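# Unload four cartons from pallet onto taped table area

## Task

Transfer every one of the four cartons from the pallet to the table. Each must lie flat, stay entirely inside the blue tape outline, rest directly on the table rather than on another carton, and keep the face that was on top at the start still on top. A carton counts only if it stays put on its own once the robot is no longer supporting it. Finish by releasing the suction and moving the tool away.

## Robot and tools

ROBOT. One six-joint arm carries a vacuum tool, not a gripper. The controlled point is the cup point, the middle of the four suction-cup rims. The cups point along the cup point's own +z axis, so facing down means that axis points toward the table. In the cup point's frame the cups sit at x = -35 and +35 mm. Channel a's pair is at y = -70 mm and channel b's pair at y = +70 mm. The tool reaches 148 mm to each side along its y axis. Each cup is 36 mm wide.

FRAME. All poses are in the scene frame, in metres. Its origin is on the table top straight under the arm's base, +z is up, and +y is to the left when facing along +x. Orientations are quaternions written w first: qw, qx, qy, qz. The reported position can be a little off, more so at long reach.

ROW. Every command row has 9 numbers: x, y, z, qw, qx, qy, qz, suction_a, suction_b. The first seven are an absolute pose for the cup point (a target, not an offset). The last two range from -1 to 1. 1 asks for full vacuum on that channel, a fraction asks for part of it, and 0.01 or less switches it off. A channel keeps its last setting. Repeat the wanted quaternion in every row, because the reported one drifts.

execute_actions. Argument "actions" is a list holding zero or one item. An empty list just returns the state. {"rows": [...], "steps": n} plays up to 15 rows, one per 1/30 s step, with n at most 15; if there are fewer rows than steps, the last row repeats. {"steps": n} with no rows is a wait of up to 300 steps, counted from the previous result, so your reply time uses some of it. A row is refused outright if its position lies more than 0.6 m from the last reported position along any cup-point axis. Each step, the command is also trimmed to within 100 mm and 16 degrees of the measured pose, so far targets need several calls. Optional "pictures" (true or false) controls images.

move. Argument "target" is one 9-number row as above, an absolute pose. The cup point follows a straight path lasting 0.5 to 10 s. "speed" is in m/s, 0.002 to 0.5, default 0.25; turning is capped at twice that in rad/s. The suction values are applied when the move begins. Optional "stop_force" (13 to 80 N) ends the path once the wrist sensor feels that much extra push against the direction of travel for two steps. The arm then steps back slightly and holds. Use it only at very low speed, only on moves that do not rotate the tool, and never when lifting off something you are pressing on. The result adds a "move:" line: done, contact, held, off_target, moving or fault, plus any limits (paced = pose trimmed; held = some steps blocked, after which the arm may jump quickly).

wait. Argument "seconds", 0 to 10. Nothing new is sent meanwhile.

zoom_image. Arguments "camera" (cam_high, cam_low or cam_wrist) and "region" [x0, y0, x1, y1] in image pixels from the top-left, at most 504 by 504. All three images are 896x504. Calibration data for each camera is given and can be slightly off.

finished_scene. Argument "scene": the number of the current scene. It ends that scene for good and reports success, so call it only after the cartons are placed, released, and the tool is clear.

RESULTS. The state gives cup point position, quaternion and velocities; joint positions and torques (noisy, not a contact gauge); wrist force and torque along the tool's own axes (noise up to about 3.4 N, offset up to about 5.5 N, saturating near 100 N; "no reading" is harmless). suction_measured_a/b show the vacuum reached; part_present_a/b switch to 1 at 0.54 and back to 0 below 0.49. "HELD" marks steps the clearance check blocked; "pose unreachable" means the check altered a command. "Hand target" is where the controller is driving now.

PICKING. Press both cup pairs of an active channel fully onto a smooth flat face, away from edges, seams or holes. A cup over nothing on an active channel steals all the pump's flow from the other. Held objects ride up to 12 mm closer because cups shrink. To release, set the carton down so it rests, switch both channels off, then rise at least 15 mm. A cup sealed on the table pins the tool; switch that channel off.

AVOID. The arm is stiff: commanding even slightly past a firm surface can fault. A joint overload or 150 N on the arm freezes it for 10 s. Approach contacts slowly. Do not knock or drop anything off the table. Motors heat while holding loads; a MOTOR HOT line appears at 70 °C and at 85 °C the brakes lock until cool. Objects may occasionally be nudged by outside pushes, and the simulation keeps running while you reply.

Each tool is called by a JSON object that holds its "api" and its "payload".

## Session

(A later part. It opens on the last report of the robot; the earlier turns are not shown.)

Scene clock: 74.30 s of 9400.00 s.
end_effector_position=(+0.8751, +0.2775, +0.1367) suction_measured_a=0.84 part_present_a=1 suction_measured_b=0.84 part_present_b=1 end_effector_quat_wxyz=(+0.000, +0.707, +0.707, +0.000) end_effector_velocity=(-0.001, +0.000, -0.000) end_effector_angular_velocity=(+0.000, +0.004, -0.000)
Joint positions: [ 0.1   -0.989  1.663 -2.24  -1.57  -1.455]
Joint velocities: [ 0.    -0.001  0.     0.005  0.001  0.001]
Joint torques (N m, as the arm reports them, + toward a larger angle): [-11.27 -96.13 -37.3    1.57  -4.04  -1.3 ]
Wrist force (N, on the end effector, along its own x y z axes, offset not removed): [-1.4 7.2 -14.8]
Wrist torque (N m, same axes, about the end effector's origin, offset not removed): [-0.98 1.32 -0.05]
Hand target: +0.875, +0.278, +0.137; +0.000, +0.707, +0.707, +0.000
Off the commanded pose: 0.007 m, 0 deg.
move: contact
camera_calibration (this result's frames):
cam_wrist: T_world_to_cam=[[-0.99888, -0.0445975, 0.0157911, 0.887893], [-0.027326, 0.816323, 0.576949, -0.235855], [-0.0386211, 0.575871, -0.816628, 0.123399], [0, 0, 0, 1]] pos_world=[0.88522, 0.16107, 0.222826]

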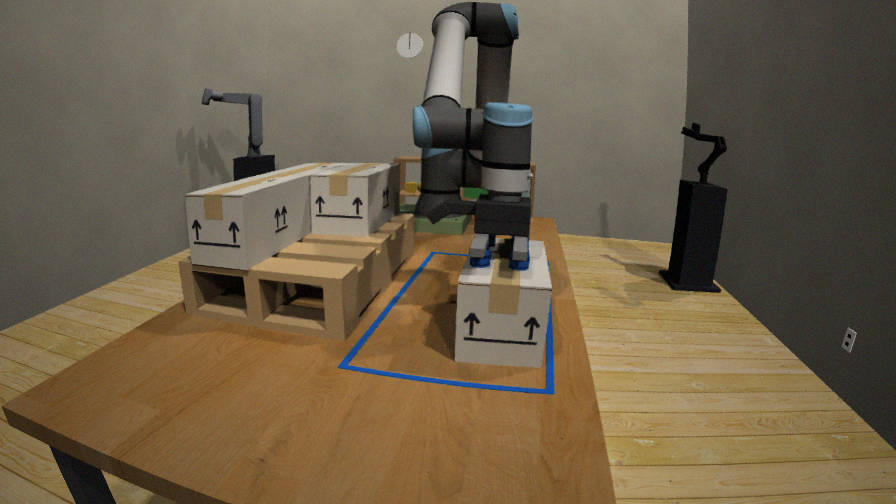

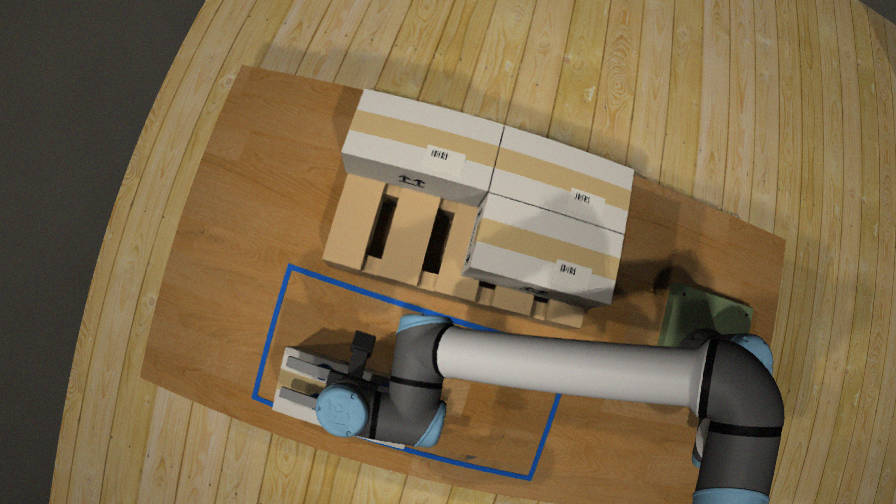

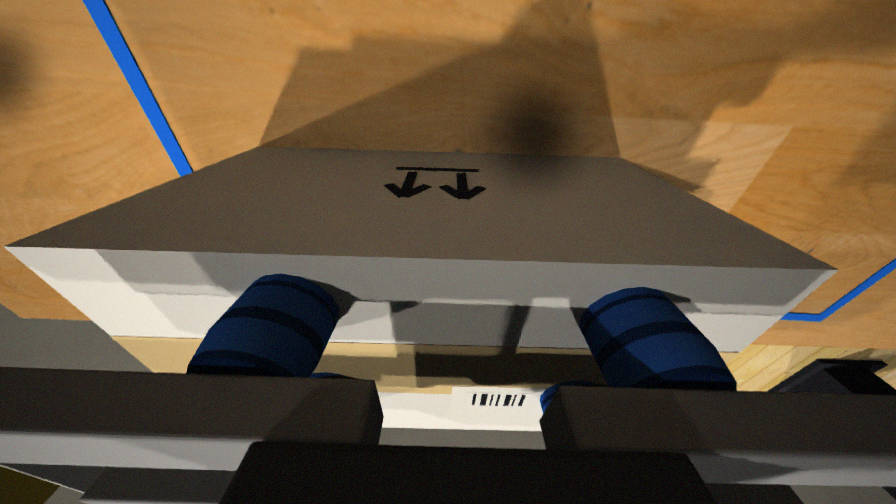

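{"api": "execute_actions", "payload": {"actions": [{"rows":[[0.875,0.277,0.145,0,0.7071,0.7071,0,0,0]],"steps":15}], "pictures": false}}

{"api": "move", "payload": {"target": [0.875,0.277,0.33,0,0.7071,0.7071,0,0,0], "speed": 0.15}}

{"api": "move", "payload": {"target": [0.86,-0.275,0.33,0,0.7071,0.7071,0,0,0], "speed": 0.3}}

Scene clock: 78.93 s of 9400.00 s.
end_effector_position=(+0.8750, +0.2770, +0.1450) suction_measured_a=0.00 part_present_a=0 suction_measured_b=0.00 part_present_b=0 end_effector_quat_wxyz=(+0.000, +0.707, +0.707, +0.000) end_effector_velocity=(+0.000, -0.000, +0.000) end_effector_angular_velocity=(+0.000, -0.001, +0.001)
Joint positions: [ 0.1   -0.997  1.659 -2.227 -1.57  -1.455]
Joint velocities: [-0.    -0.    -0.     0.     0.    -0.002]
Joint torques (N m, as the arm reports them, + toward a larger angle): [-22.32 -89.14 -39.58  -0.24  -4.01  -3.04]
Wrist force (N, on the end effector, along its own x y z axes, offset not removed): [2.8 -4.1 -22.4]
Wrist torque (N m, same axes, about the end effector's origin, offset not removed): [-0.43 0.57 0.35]
Hand target: +0.875, +0.277, +0.145; +0.000, +0.707, +0.707, +0.000
Off the commanded pose: 0.000 m, 0 deg.
Steps of this call (steps 1 to 124: nothing new was sent; steps 125 to 139: all 15 steps of this action). Readings (end_effector_position | what the end effector reports):
125: (+0.8751, +0.2775, +0.1371) | suction_measured_a=0.43 part_present_a=0 suction_measured_b=0.43 part_present_b=0
126: (+0.8750, +0.2775, +0.1385) | suction_measured_a=0.10 part_present_a=0 suction_measured_b=0.10 part_present_b=0
128: (+0.8752, +0.2774, +0.1422) | suction_measured_a=0.00 part_present_a=0 suction_measured_b=0.00 part_present_b=0
132: (+0.8751, +0.2772, +0.1446) | suction_measured_a=0.00 part_present_a=0 suction_measured_b=0.00 part_present_b=0
139: the state above

Scene clock: 80.87 s of 9400.00 s.
end_effector_position=(+0.8751, +0.2770, +0.3298) suction_measured_a=0.00 part_present_a=0 suction_measured_b=0.00 part_present_b=0 end_effector_quat_wxyz=(-0.000, +0.707, +0.707, -0.000) end_effector_velocity=(-0.000, +0.000, +0.001) end_effector_angular_velocity=(+0.001, +0.002, -0.001)
Joint positions: [ 0.1   -1.146  1.522 -1.941 -1.57  -1.456]
Joint velocities: [ 0.    -0.001 -0.001  0.003  0.001  0.001]
Joint torques (N m, as the arm reports them, + toward a larger angle): [ -18.47 -100.77  -56.59   -2.81   -2.25   -3.43]
Wrist force (N, on the end effector, along its own x y z axes, offset not removed): [-2.1 -5.3 -4.5]
Wrist torque (N m, same axes, about the end effector's origin, offset not removed): [-0.47 0.54 0.31]
Hand target: +0.875, +0.277, +0.330; +0.000, +0.707, +0.707, +0.000
Off the commanded pose: 0.000 m, 0 deg.
move: done
camera_calibration (this result's frames):
cam_wrist: T_world_to_cam=[[-0.998874, -0.0445691, 0.0162295, 0.884699], [-0.0270514, 0.816352, 0.57692, -0.347172], [-0.0389619, 0.575832, -0.816639, 0.281719], [0, 0, 0, 1]] pos_world=[0.885288, 0.160623, 0.415995]

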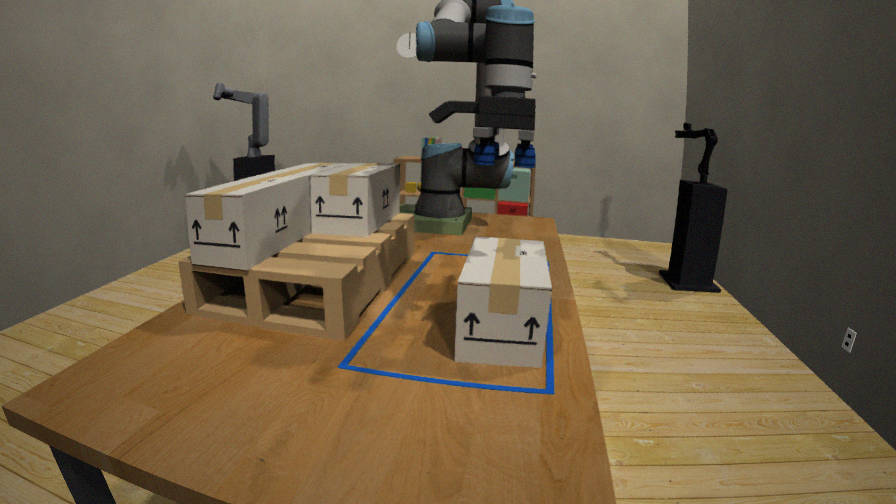

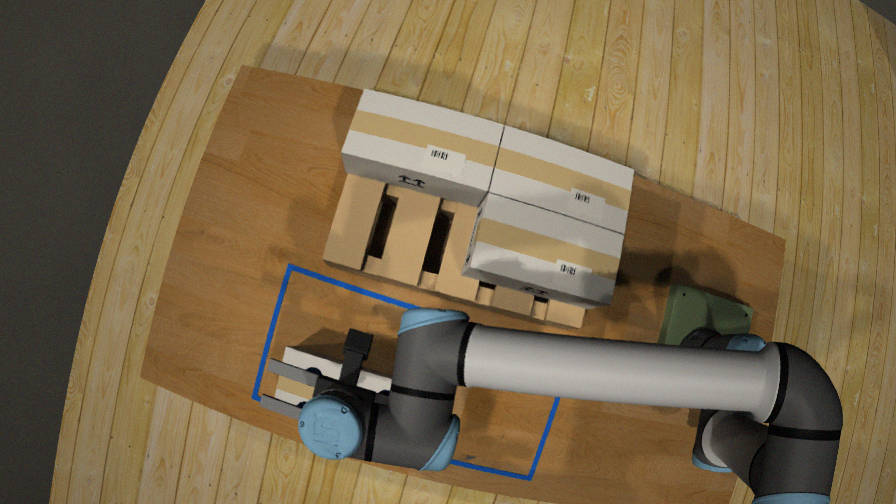

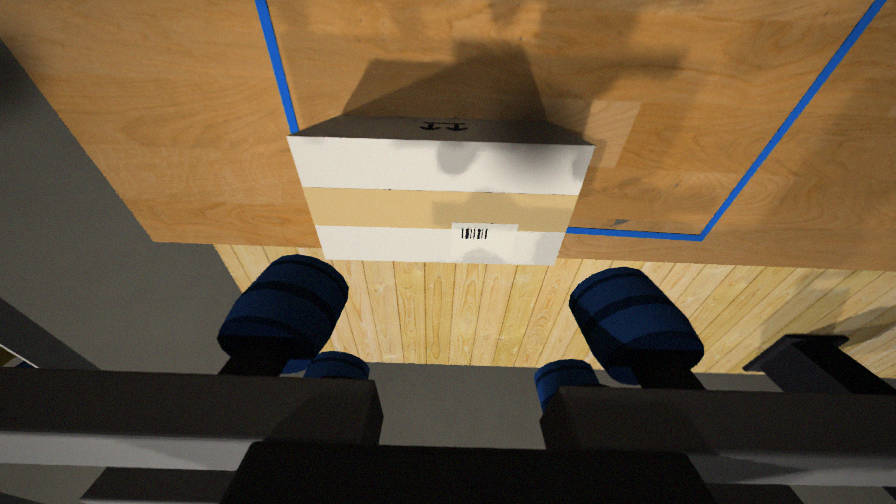

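Scene clock: 83.27 s of 9400.00 s.
end_effector_position=(+0.8591, -0.2748, +0.3300) suction_measured_a=0.00 part_present_a=0 suction_measured_b=0.00 part_present_b=0 end_effector_quat_wxyz=(+0.000, +0.707, +0.707, +0.000) end_effector_velocity=(-0.000, -0.001, -0.000) end_effector_angular_velocity=(+0.001, +0.000, +0.001)
Joint positions: [-0.518 -1.17   1.558 -1.953 -1.573 -2.073]
Joint velocities: [-0.001  0.001 -0.001  0.001  0.001 -0.002]
Joint torques (N m, as the arm reports them, + toward a larger angle): [-20.04 -71.95 -56.47  -2.5    4.43  -3.3 ]
Wrist force (N, on the end effector, along its own x y z axes, offset not removed): [-3.6 -6.2 -1.8]
Wrist torque (N m, same axes, about the end effector's origin, offset not removed): [-0.65 0.90 0.23]
Hand target: +0.859, -0.275, +0.330; +0.000, +0.707, +0.707, +0.000
Off the commanded pose: 0.001 m, 0 deg.
move: done
camera_calibration (this result's frames):
cam_wrist: T_world_to_cam=[[-0.998879, -0.0445821, 0.0159058, 0.844237], [-0.0272435, 0.81627, 0.577028, 0.102894], [-0.0387086, 0.575948, -0.816569, 0.598815], [0, 0, 0, 1]] pos_world=[0.869273, -0.391238, 0.416173]

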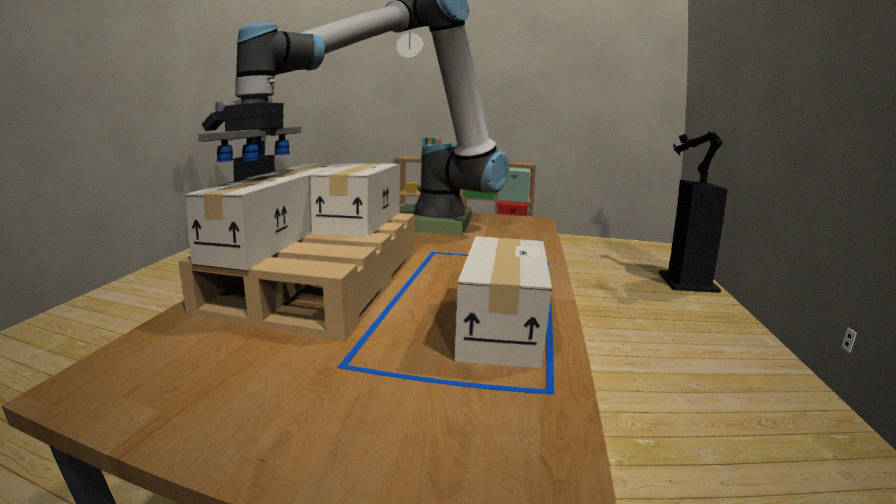

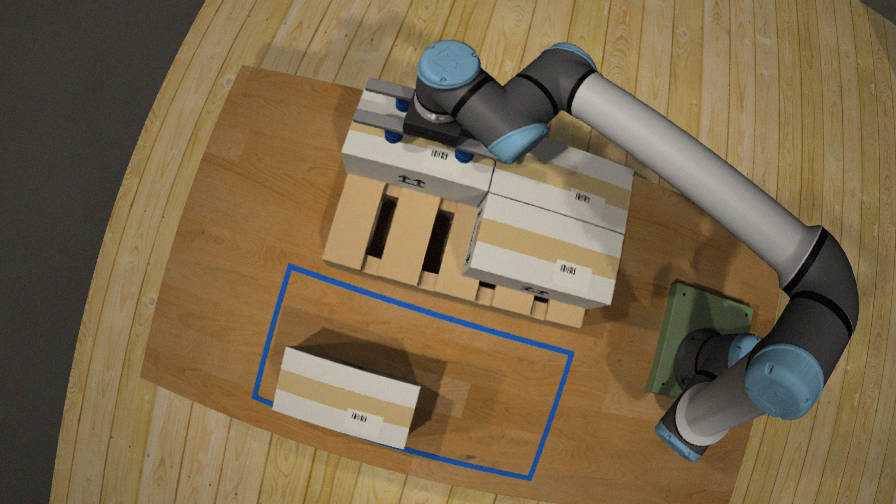

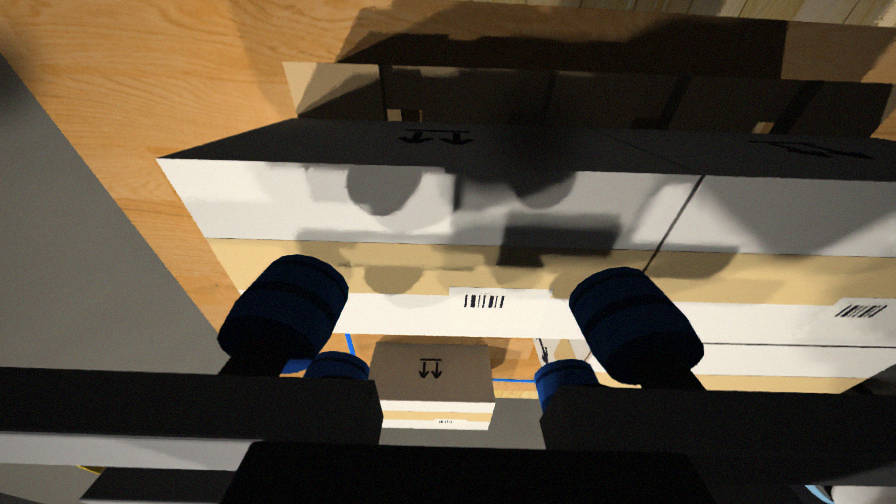

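{"api": "move", "payload": {"target": [0.86,-0.275,0.262,0,0.7071,0.7071,0,1,1], "speed": 0.04}}

Scene clock: 90.67 s of 9400.00 s.
end_effector_position=(+0.8599, -0.2749, +0.2619) suction_measured_a=0.59 part_present_a=1 suction_measured_b=0.59 part_present_b=1 end_effector_quat_wxyz=(-0.000, +0.707, +0.707, -0.000) end_effector_velocity=(+0.000, -0.000, -0.001) end_effector_angular_velocity=(-0.000, -0.001, +0.002)
Joint positions: [-0.518 -1.122  1.618 -2.061 -1.573 -2.073]
Joint velocities: [ 0.     0.001  0.    -0.002  0.    -0.002]
Joint torques (N m, as the arm reports them, + toward a larger angle): [ 11.7  -91.28 -51.9   -9.07  -3.58   3.72]
Wrist force (N, on the end effector, along its own x y z axes, offset not removed): [-3.2 -7.2 17.3]
Wrist torque (N m, same axes, about the end effector's origin, offset not removed): [-0.71 0.65 0.39]
Hand target: +0.860, -0.275, +0.262; -0.000, +0.707, +0.707, -0.000
Off the commanded pose: 0.000 m, 0 deg.
After step 90, 2.37 s passed at rest.
move: done
camera_calibration (this result's frames):
cam_wrist: T_world_to_cam=[[-0.998871, -0.0445776, 0.0164472, 0.845931], [-0.0269282, 0.816286, 0.577019, 0.142011], [-0.0391478, 0.575925, -0.816565, 0.543699], [0, 0, 0, 1]] pos_world=[0.870084, -0.391342, 0.348109]

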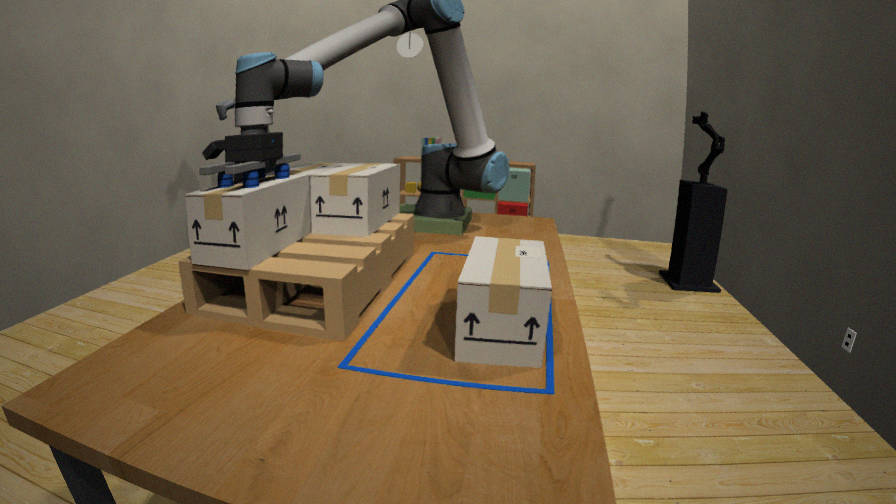

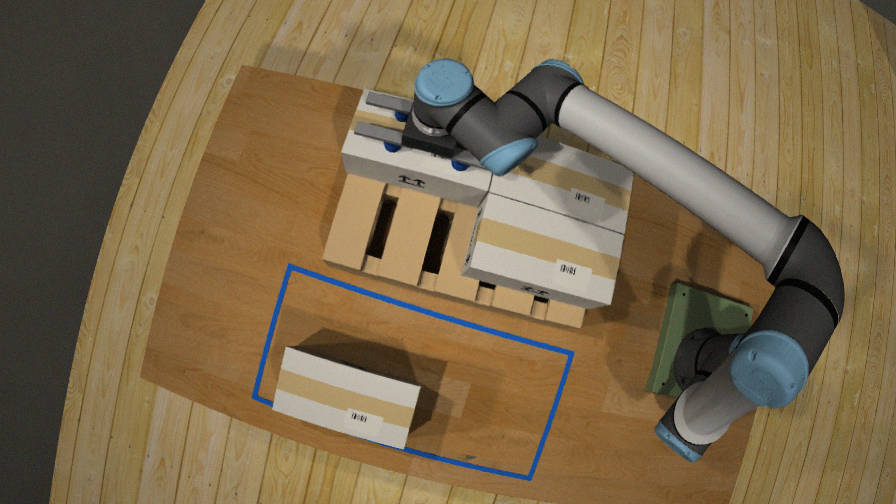

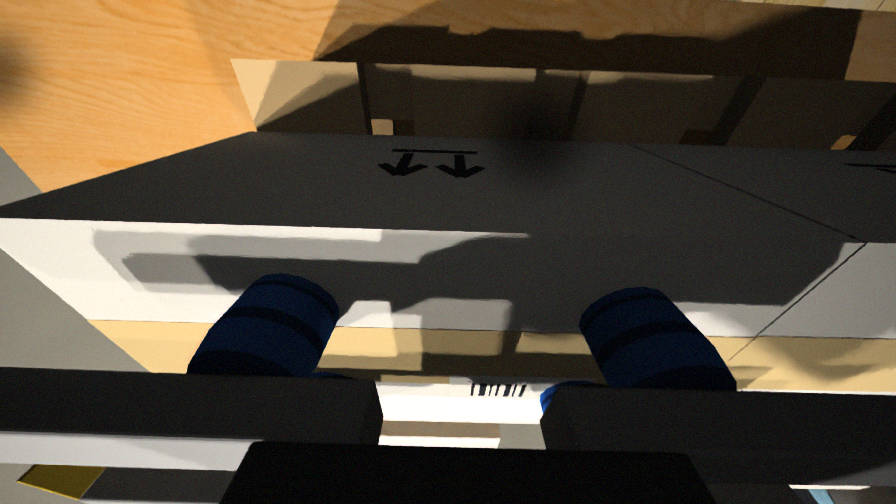

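{"api": "execute_actions", "payload": {"actions": [], "pictures": false}}

Scene clock: 92.27 s of 9400.00 s.
end_effector_position=(+0.8599, -0.2750, +0.2619) suction_measured_a=0.84 part_present_a=1 suction_measured_b=0.84 part_present_b=1 end_effector_quat_wxyz=(-0.000, +0.707, +0.707, -0.000) end_effector_velocity=(+0.000, -0.000, +0.000) end_effector_angular_velocity=(-0.000, -0.001, -0.000)
Joint positions: [-0.518 -1.122  1.618 -2.061 -1.573 -2.073]
Joint velocities: [ 0.    -0.    -0.001 -0.     0.     0.   ]
Joint torques (N m, as the arm reports them, + toward a larger angle): [   4.88 -113.7   -62.17   -9.25   -1.04    3.31]
Wrist force (N, on the end effector, along its own x y z axes, offset not removed): [-7.1 -3.0 13.8]
Wrist torque (N m, same axes, about the end effector's origin, offset not removed): [0.02 1.15 0.10]
Hand target: +0.860, -0.275, +0.262; -0.000, +0.707, +0.707, -0.000
Off the commanded pose: 0.000 m, 0 deg.
Steps of this call (steps 1 to 48: nothing new was sent). Readings (end_effector_position | what the end effector reports):
1: (+0.8599, -0.2750, +0.2619) | suction_measured_a=0.62 part_present_a=1 suction_measured_b=0.62 part_present_b=1
2: (+0.8599, -0.2750, +0.2619) | suction_measured_a=0.65 part_present_a=1 suction_measured_b=0.65 part_present_b=1
4: (+0.8599, -0.2750, +0.2619) | suction_measured_a=0.70 part_present_a=1 suction_measured_b=0.70 part_present_b=1
8: (+0.8599, -0.2750, +0.2619) | suction_measured_a=0.76 part_present_a=1 suction_measured_b=0.76 part_present_b=1
48: the state above

{"api": "move", "payload": {"target": [0.862,-0.273,0.31,0,0.7071,0.7071,0,1,1], "speed": 0.08}}

{"api": "move", "payload": {"target": [0.875,0.128,0.31,0,0.7071,0.7071,0,1,1], "speed": 0.22}}

{"api": "move", "payload": {"target": [0.875,0.128,0.155,0,0.7071,0.7071,0,1,1], "speed": 0.1}}

{"api": "zoom_image", "payload": {"camera": "cam_high", "region": [320, 230, 600, 410]}}

Scene clock: 99.00 s of 9400.00 s.
end_effector_position=(+0.8620, -0.2730, +0.3099) suction_measured_a=0.84 part_present_a=1 suction_measured_b=0.84 part_present_b=1 end_effector_quat_wxyz=(-0.000, +0.707, +0.707, +0.000) end_effector_velocity=(+0.000, -0.000, +0.002) end_effector_angular_velocity=(-0.002, +0.001, -0.001)
Joint positions: [-0.515 -1.154  1.572 -1.984 -1.573 -2.07 ]
Joint velocities: [ 0.    -0.001 -0.002  0.002 -0.002  0.001]
Joint torques (N m, as the arm reports them, + toward a larger angle): [  15.31 -115.18  -67.82   -4.86    3.82    3.74]
Wrist force (N, on the end effector, along its own x y z axes, offset not removed): [-9.2 -4.5 11.0]
Wrist torque (N m, same axes, about the end effector's origin, offset not removed): [-0.59 1.28 0.28]
Hand target: +0.862, -0.273, +0.310; +0.000, +0.707, +0.707, -0.000
Off the commanded pose: 0.000 m, 0 deg.
move: done
camera_calibration (this result's frames):
cam_wrist: T_world_to_cam=[[-0.998875, -0.0445693, 0.0162124, 0.847429], [-0.0270605, 0.816339, 0.576939, 0.113001], [-0.0389486, 0.575851, -0.816626, 0.581629], [0, 0, 0, 1]] pos_world=[0.872187, -0.38941, 0.39604]

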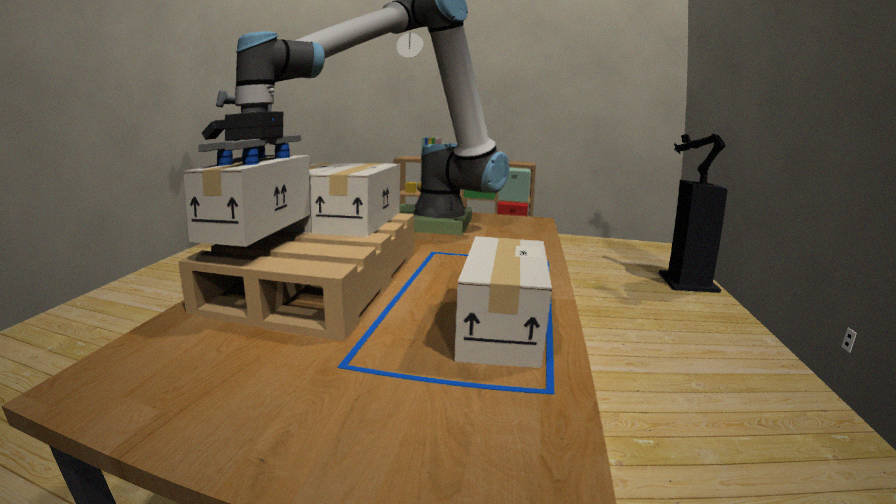

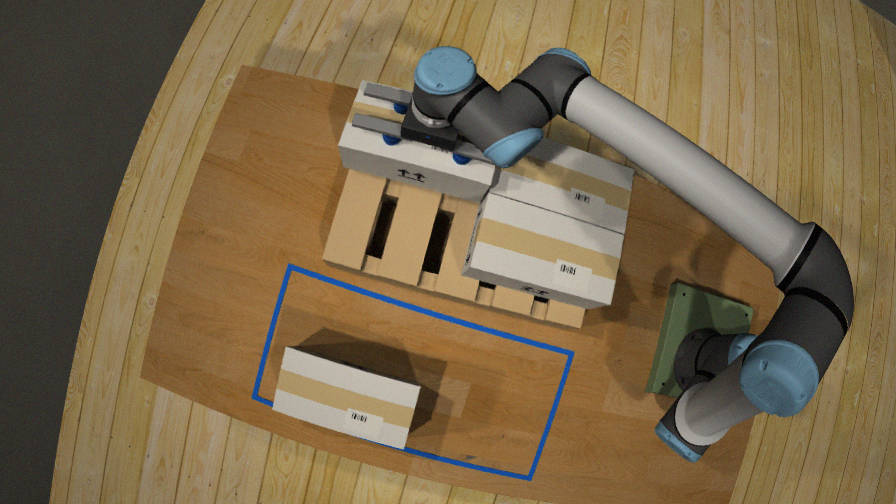

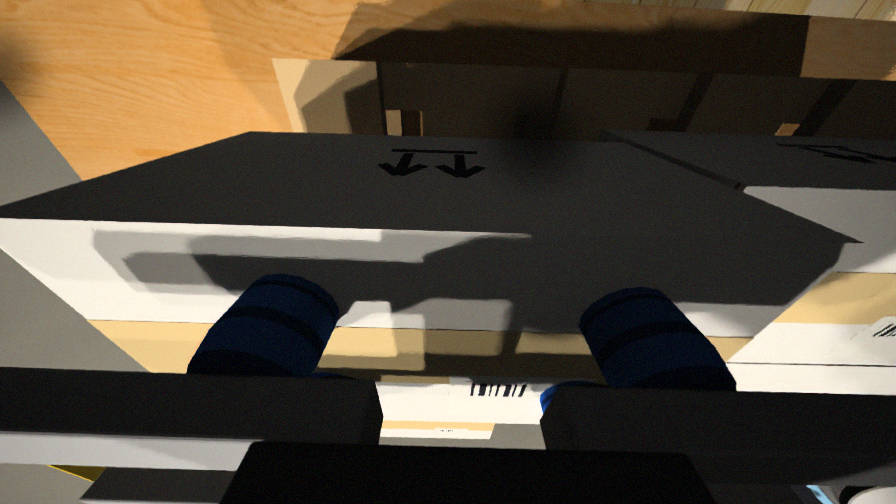

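Scene clock: 101.33 s of 9400.00 s.
end_effector_position=(+0.8756, +0.1278, +0.3100) suction_measured_a=0.84 part_present_a=1 suction_measured_b=0.84 part_present_b=1 end_effector_quat_wxyz=(-0.000, +0.707, +0.707, -0.000) end_effector_velocity=(-0.000, +0.002, -0.001) end_effector_angular_velocity=(-0.001, +0.002, -0.002)
Joint positions: [-0.069 -1.183  1.615 -1.996 -1.571 -1.624]
Joint velocities: [ 0.002  0.001 -0.     0.001 -0.001  0.004]
Joint torques (N m, as the arm reports them, + toward a larger angle): [ 12.83 -85.02 -67.13  -5.04  -3.8    3.68]
Wrist force (N, on the end effector, along its own x y z axes, offset not removed): [-3.1 -6.8 20.1]
Wrist torque (N m, same axes, about the end effector's origin, offset not removed): [-0.79 0.62 0.20]
Hand target: +0.876, +0.128, +0.310; -0.000, +0.707, +0.707, -0.000
Off the commanded pose: 0.001 m, 0 deg.
move: done
camera_calibration (this result's frames):
cam_wrist: T_world_to_cam=[[-0.998871, -0.0445626, 0.0164516, 0.878765], [-0.0269163, 0.81633, 0.576959, -0.214087], [-0.0391407, 0.575865, -0.816607, 0.351604], [0, 0, 0, 1]] pos_world=[0.885772, 0.0114491, 0.396184]

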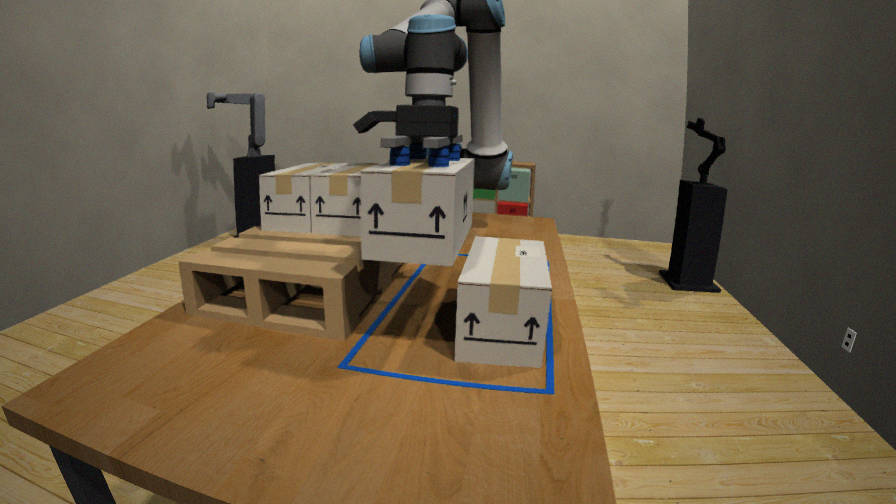

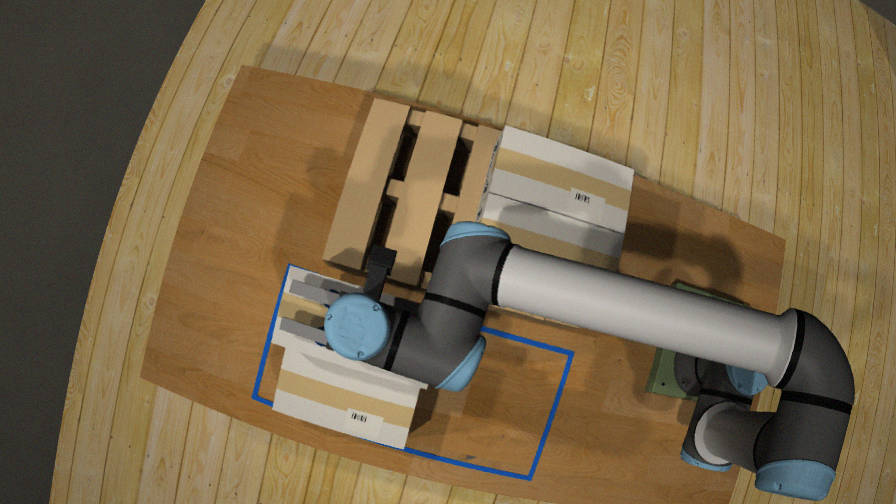

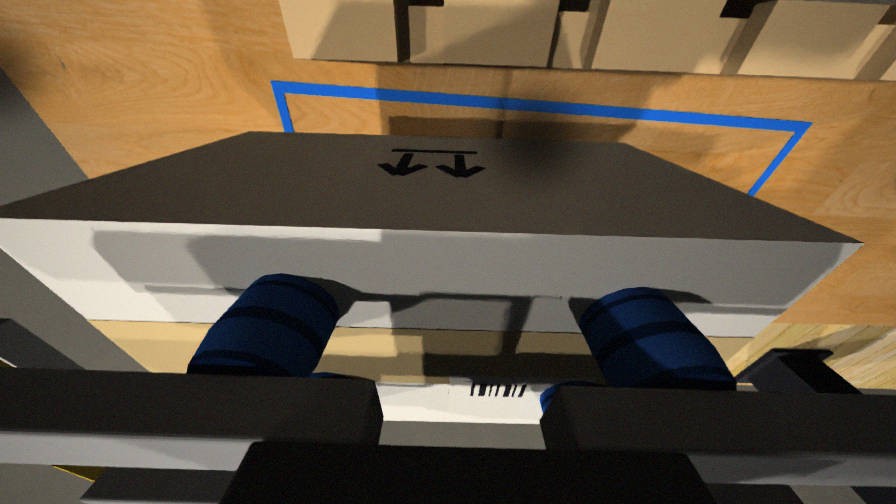

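Scene clock: 103.30 s of 9400.00 s.
end_effector_position=(+0.8749, +0.1280, +0.1552) suction_measured_a=0.84 part_present_a=1 suction_measured_b=0.84 part_present_b=1 end_effector_quat_wxyz=(+0.000, +0.707, +0.707, +0.000) end_effector_velocity=(-0.000, +0.001, -0.002) end_effector_angular_velocity=(+0.002, -0.000, +0.000)
Joint positions: [-0.068 -1.052  1.73  -2.243 -1.571 -1.624]
Joint velocities: [ 0.     0.002  0.001 -0.002  0.002 -0.   ]
Joint torques (N m, as the arm reports them, + toward a larger angle): [ 15.14 -88.94 -46.72  -9.11  -0.14   3.86]
Wrist force (N, on the end effector, along its own x y z axes, offset not removed): [-0.3 -3.9 12.2]
Wrist torque (N m, same axes, about the end effector's origin, offset not removed): [-0.24 0.21 0.26]
Hand target: +0.875, +0.128, +0.155; -0.000, +0.707, +0.707, -0.000
Off the commanded pose: 0.000 m, 0 deg.
move: done
camera_calibration (this result's frames):
cam_wrist: T_world_to_cam=[[-0.998875, -0.0445791, 0.01617, 0.880679], [-0.0270949, 0.816366, 0.576899, -0.124736], [-0.0389183, 0.575812, -0.816655, 0.22487], [0, 0, 0, 1]] pos_world=[0.88506, 0.0116074, 0.241361]

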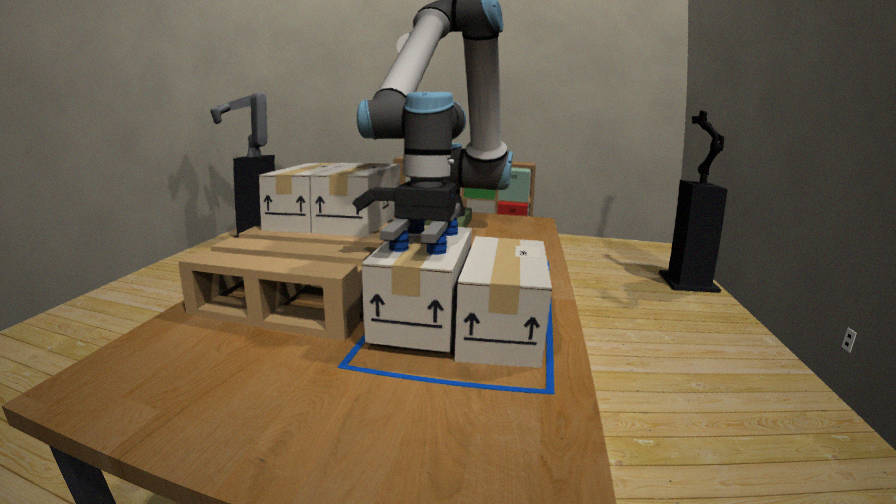

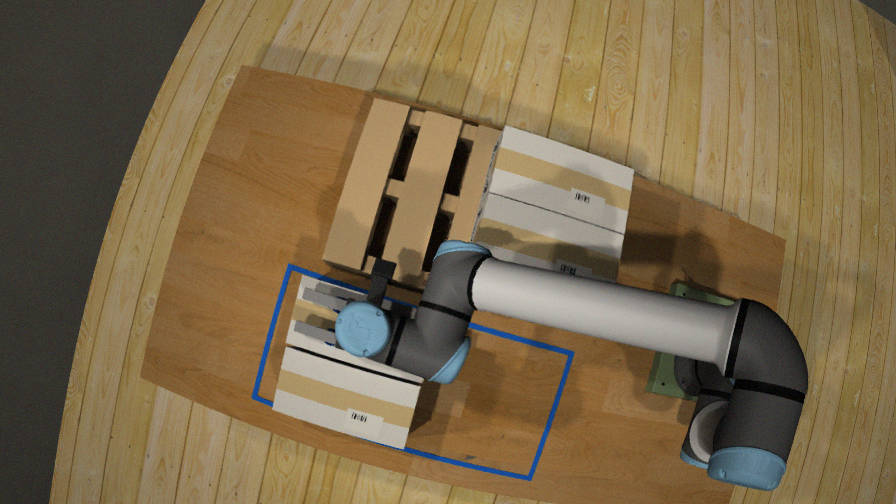

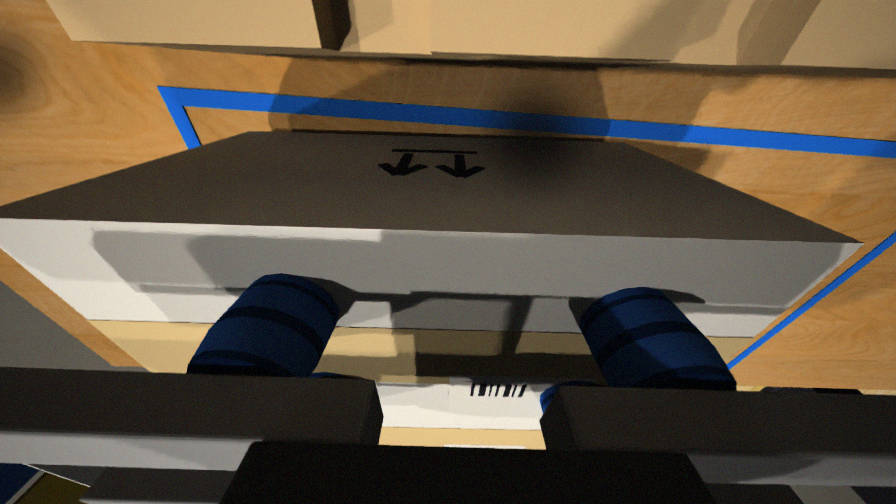

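Region (320, 230, 600, 410) of cam_high's 896x504 image, scaled by 1.800, with more detail than that image has; it fills the top 324 rows of this view, and the rest is white.

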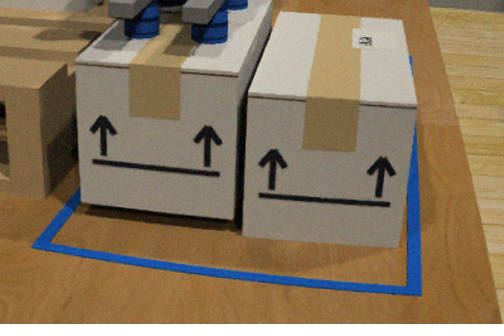

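{"api": "move", "payload": {"target": [0.875,0.131,0.152,0,0.7159,0.6982,0,1,1], "speed": 0.02}}

{"api": "move", "payload": {"target": [0.875,0.131,0.141,0,0.7159,0.6982,0,1,1], "speed": 0.01}}

Scene clock: 114.20 s of 9400.00 s.
end_effector_position=(+0.8750, +0.1310, +0.1520) suction_measured_a=0.84 part_present_a=1 suction_measured_b=0.84 part_present_b=1 end_effector_quat_wxyz=(-0.000, +0.716, +0.698, +0.000) end_effector_velocity=(+0.001, +0.000, -0.000) end_effector_angular_velocity=(-0.001, -0.002, -0.005)
Joint positions: [-0.065 -1.048  1.73  -2.247 -1.571 -1.596]
Joint velocities: [ 0.001  0.001 -0.    -0.002 -0.001  0.005]
Joint torques (N m, as the arm reports them, + toward a larger angle): [ 14.09 -90.62 -46.23  -9.53   4.2    3.95]
Wrist force (N, on the end effector, along its own x y z axes, offset not removed): [-6.1 -2.6 15.0]
Wrist torque (N m, same axes, about the end effector's origin, offset not removed): [-0.29 1.07 0.24]
Hand target: +0.875, +0.131, +0.152; -0.000, +0.716, +0.698, -0.000
Off the commanded pose: 0.000 m, 0 deg.
move: done
camera_calibration (this result's frames):
cam_wrist: T_world_to_cam=[[-0.999669, -0.0199796, 0.0162028, 0.878434], [-0.00697314, 0.816766, 0.576928, -0.143003], [-0.0247607, 0.576624, -0.816635, 0.208117], [0, 0, 0, 1]] pos_world=[0.882299, 0.0143452, 0.238225]

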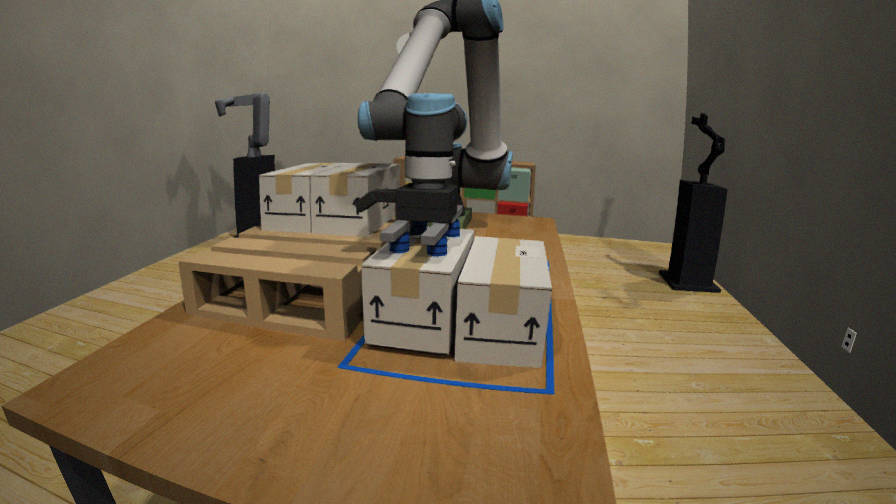

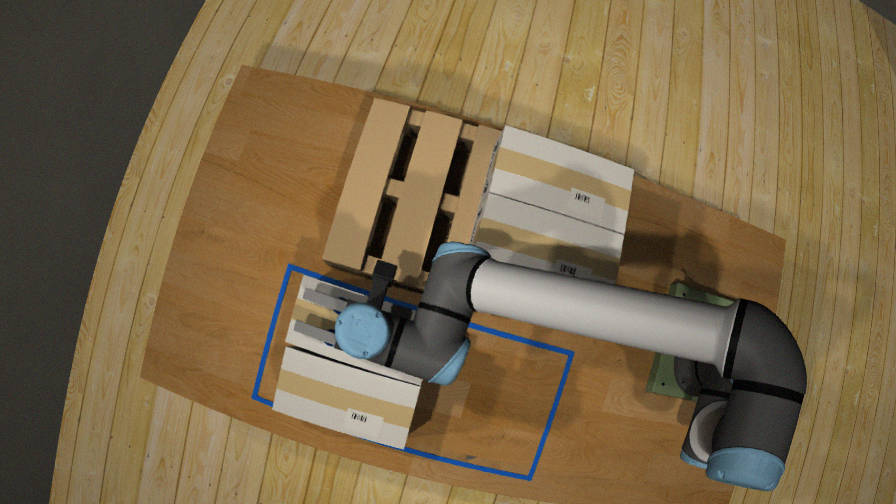

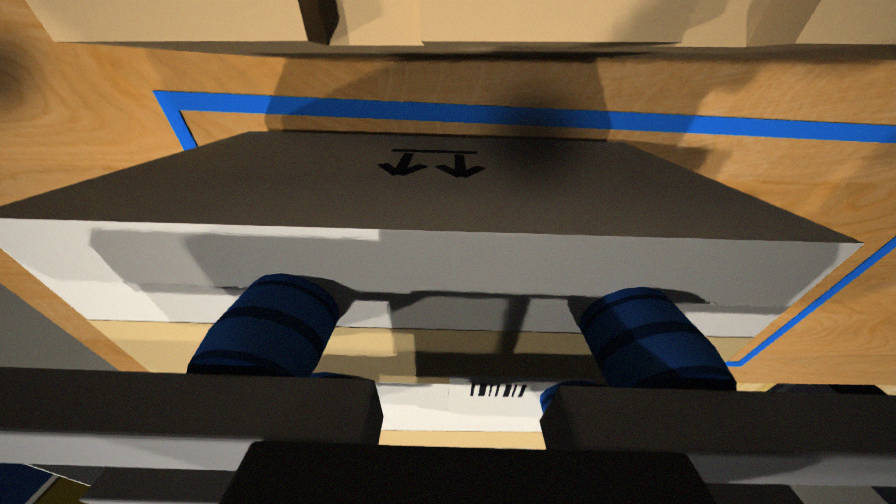

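Scene clock: 115.53 s of 9400.00 s.
end_effector_position=(+0.8750, +0.1310, +0.1411) suction_measured_a=0.84 part_present_a=1 suction_measured_b=0.84 part_present_b=1 end_effector_quat_wxyz=(-0.000, +0.716, +0.698, -0.000) end_effector_velocity=(-0.000, +0.000, -0.001) end_effector_angular_velocity=(+0.001, +0.000, -0.000)
Joint positions: [-0.065 -1.036  1.735 -2.264 -1.571 -1.595]
Joint velocities: [-0.     0.001  0.001 -0.002  0.001  0.   ]
Joint torques (N m, as the arm reports them, + toward a larger angle): [ 14.57 -90.39 -45.13  -9.17   3.45   3.77]
Wrist force (N, on the end effector, along its own x y z axes, offset not removed): [-4.7 1.0 12.1]
Wrist torque (N m, same axes, about the end effector's origin, offset not removed): [0.31 0.81 0.39]
Hand target: +0.875, +0.131, +0.141; -0.000, +0.716, +0.698, -0.000
Off the commanded pose: 0.000 m, 0 deg.
move: done
camera_calibration (this result's frames):
cam_wrist: T_world_to_cam=[[-0.999677, -0.0195587, 0.0162056, 0.878555], [-0.00662763, 0.816769, 0.576927, -0.137035], [-0.0245202, 0.576634, -0.816635, 0.198941], [0, 0, 0, 1]] pos_world=[0.882242, 0.0143932, 0.227284]

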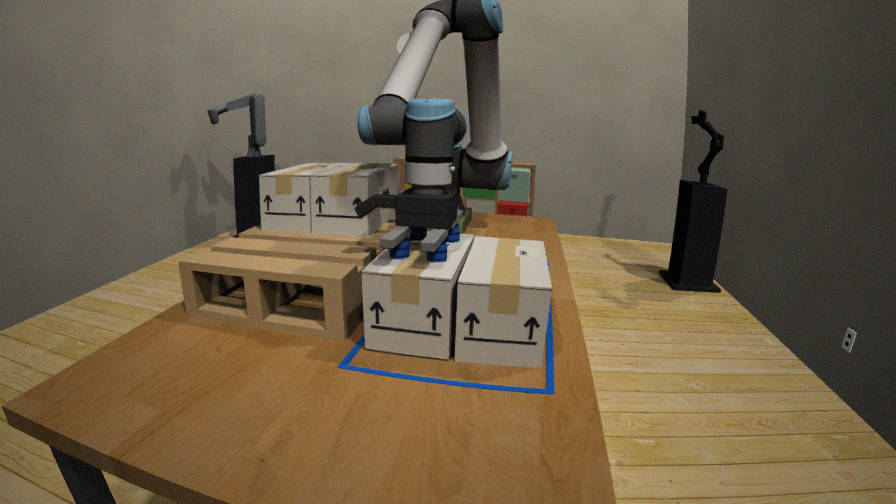

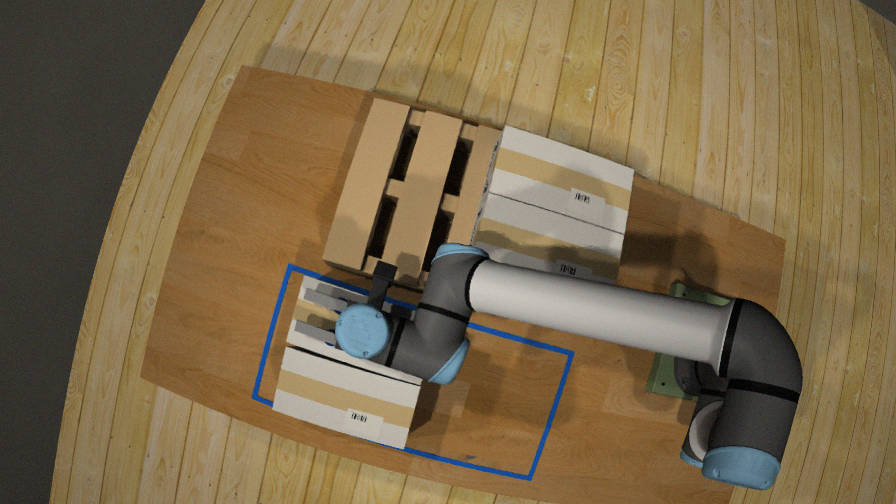

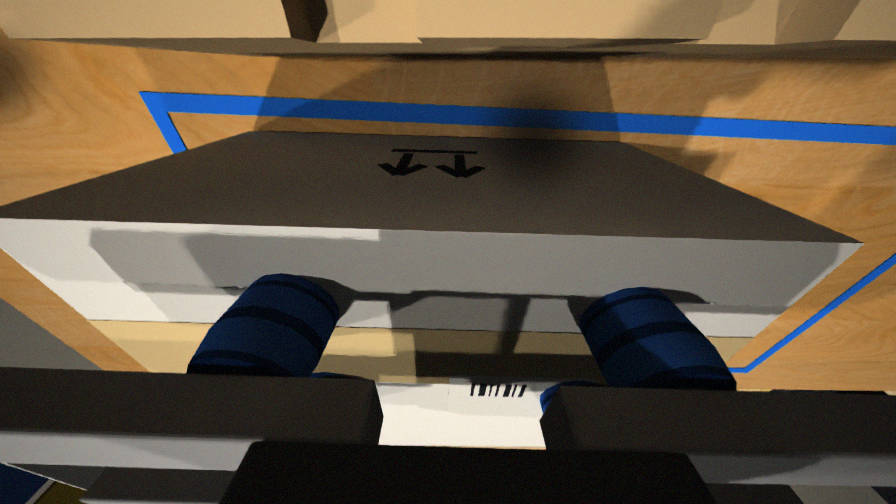

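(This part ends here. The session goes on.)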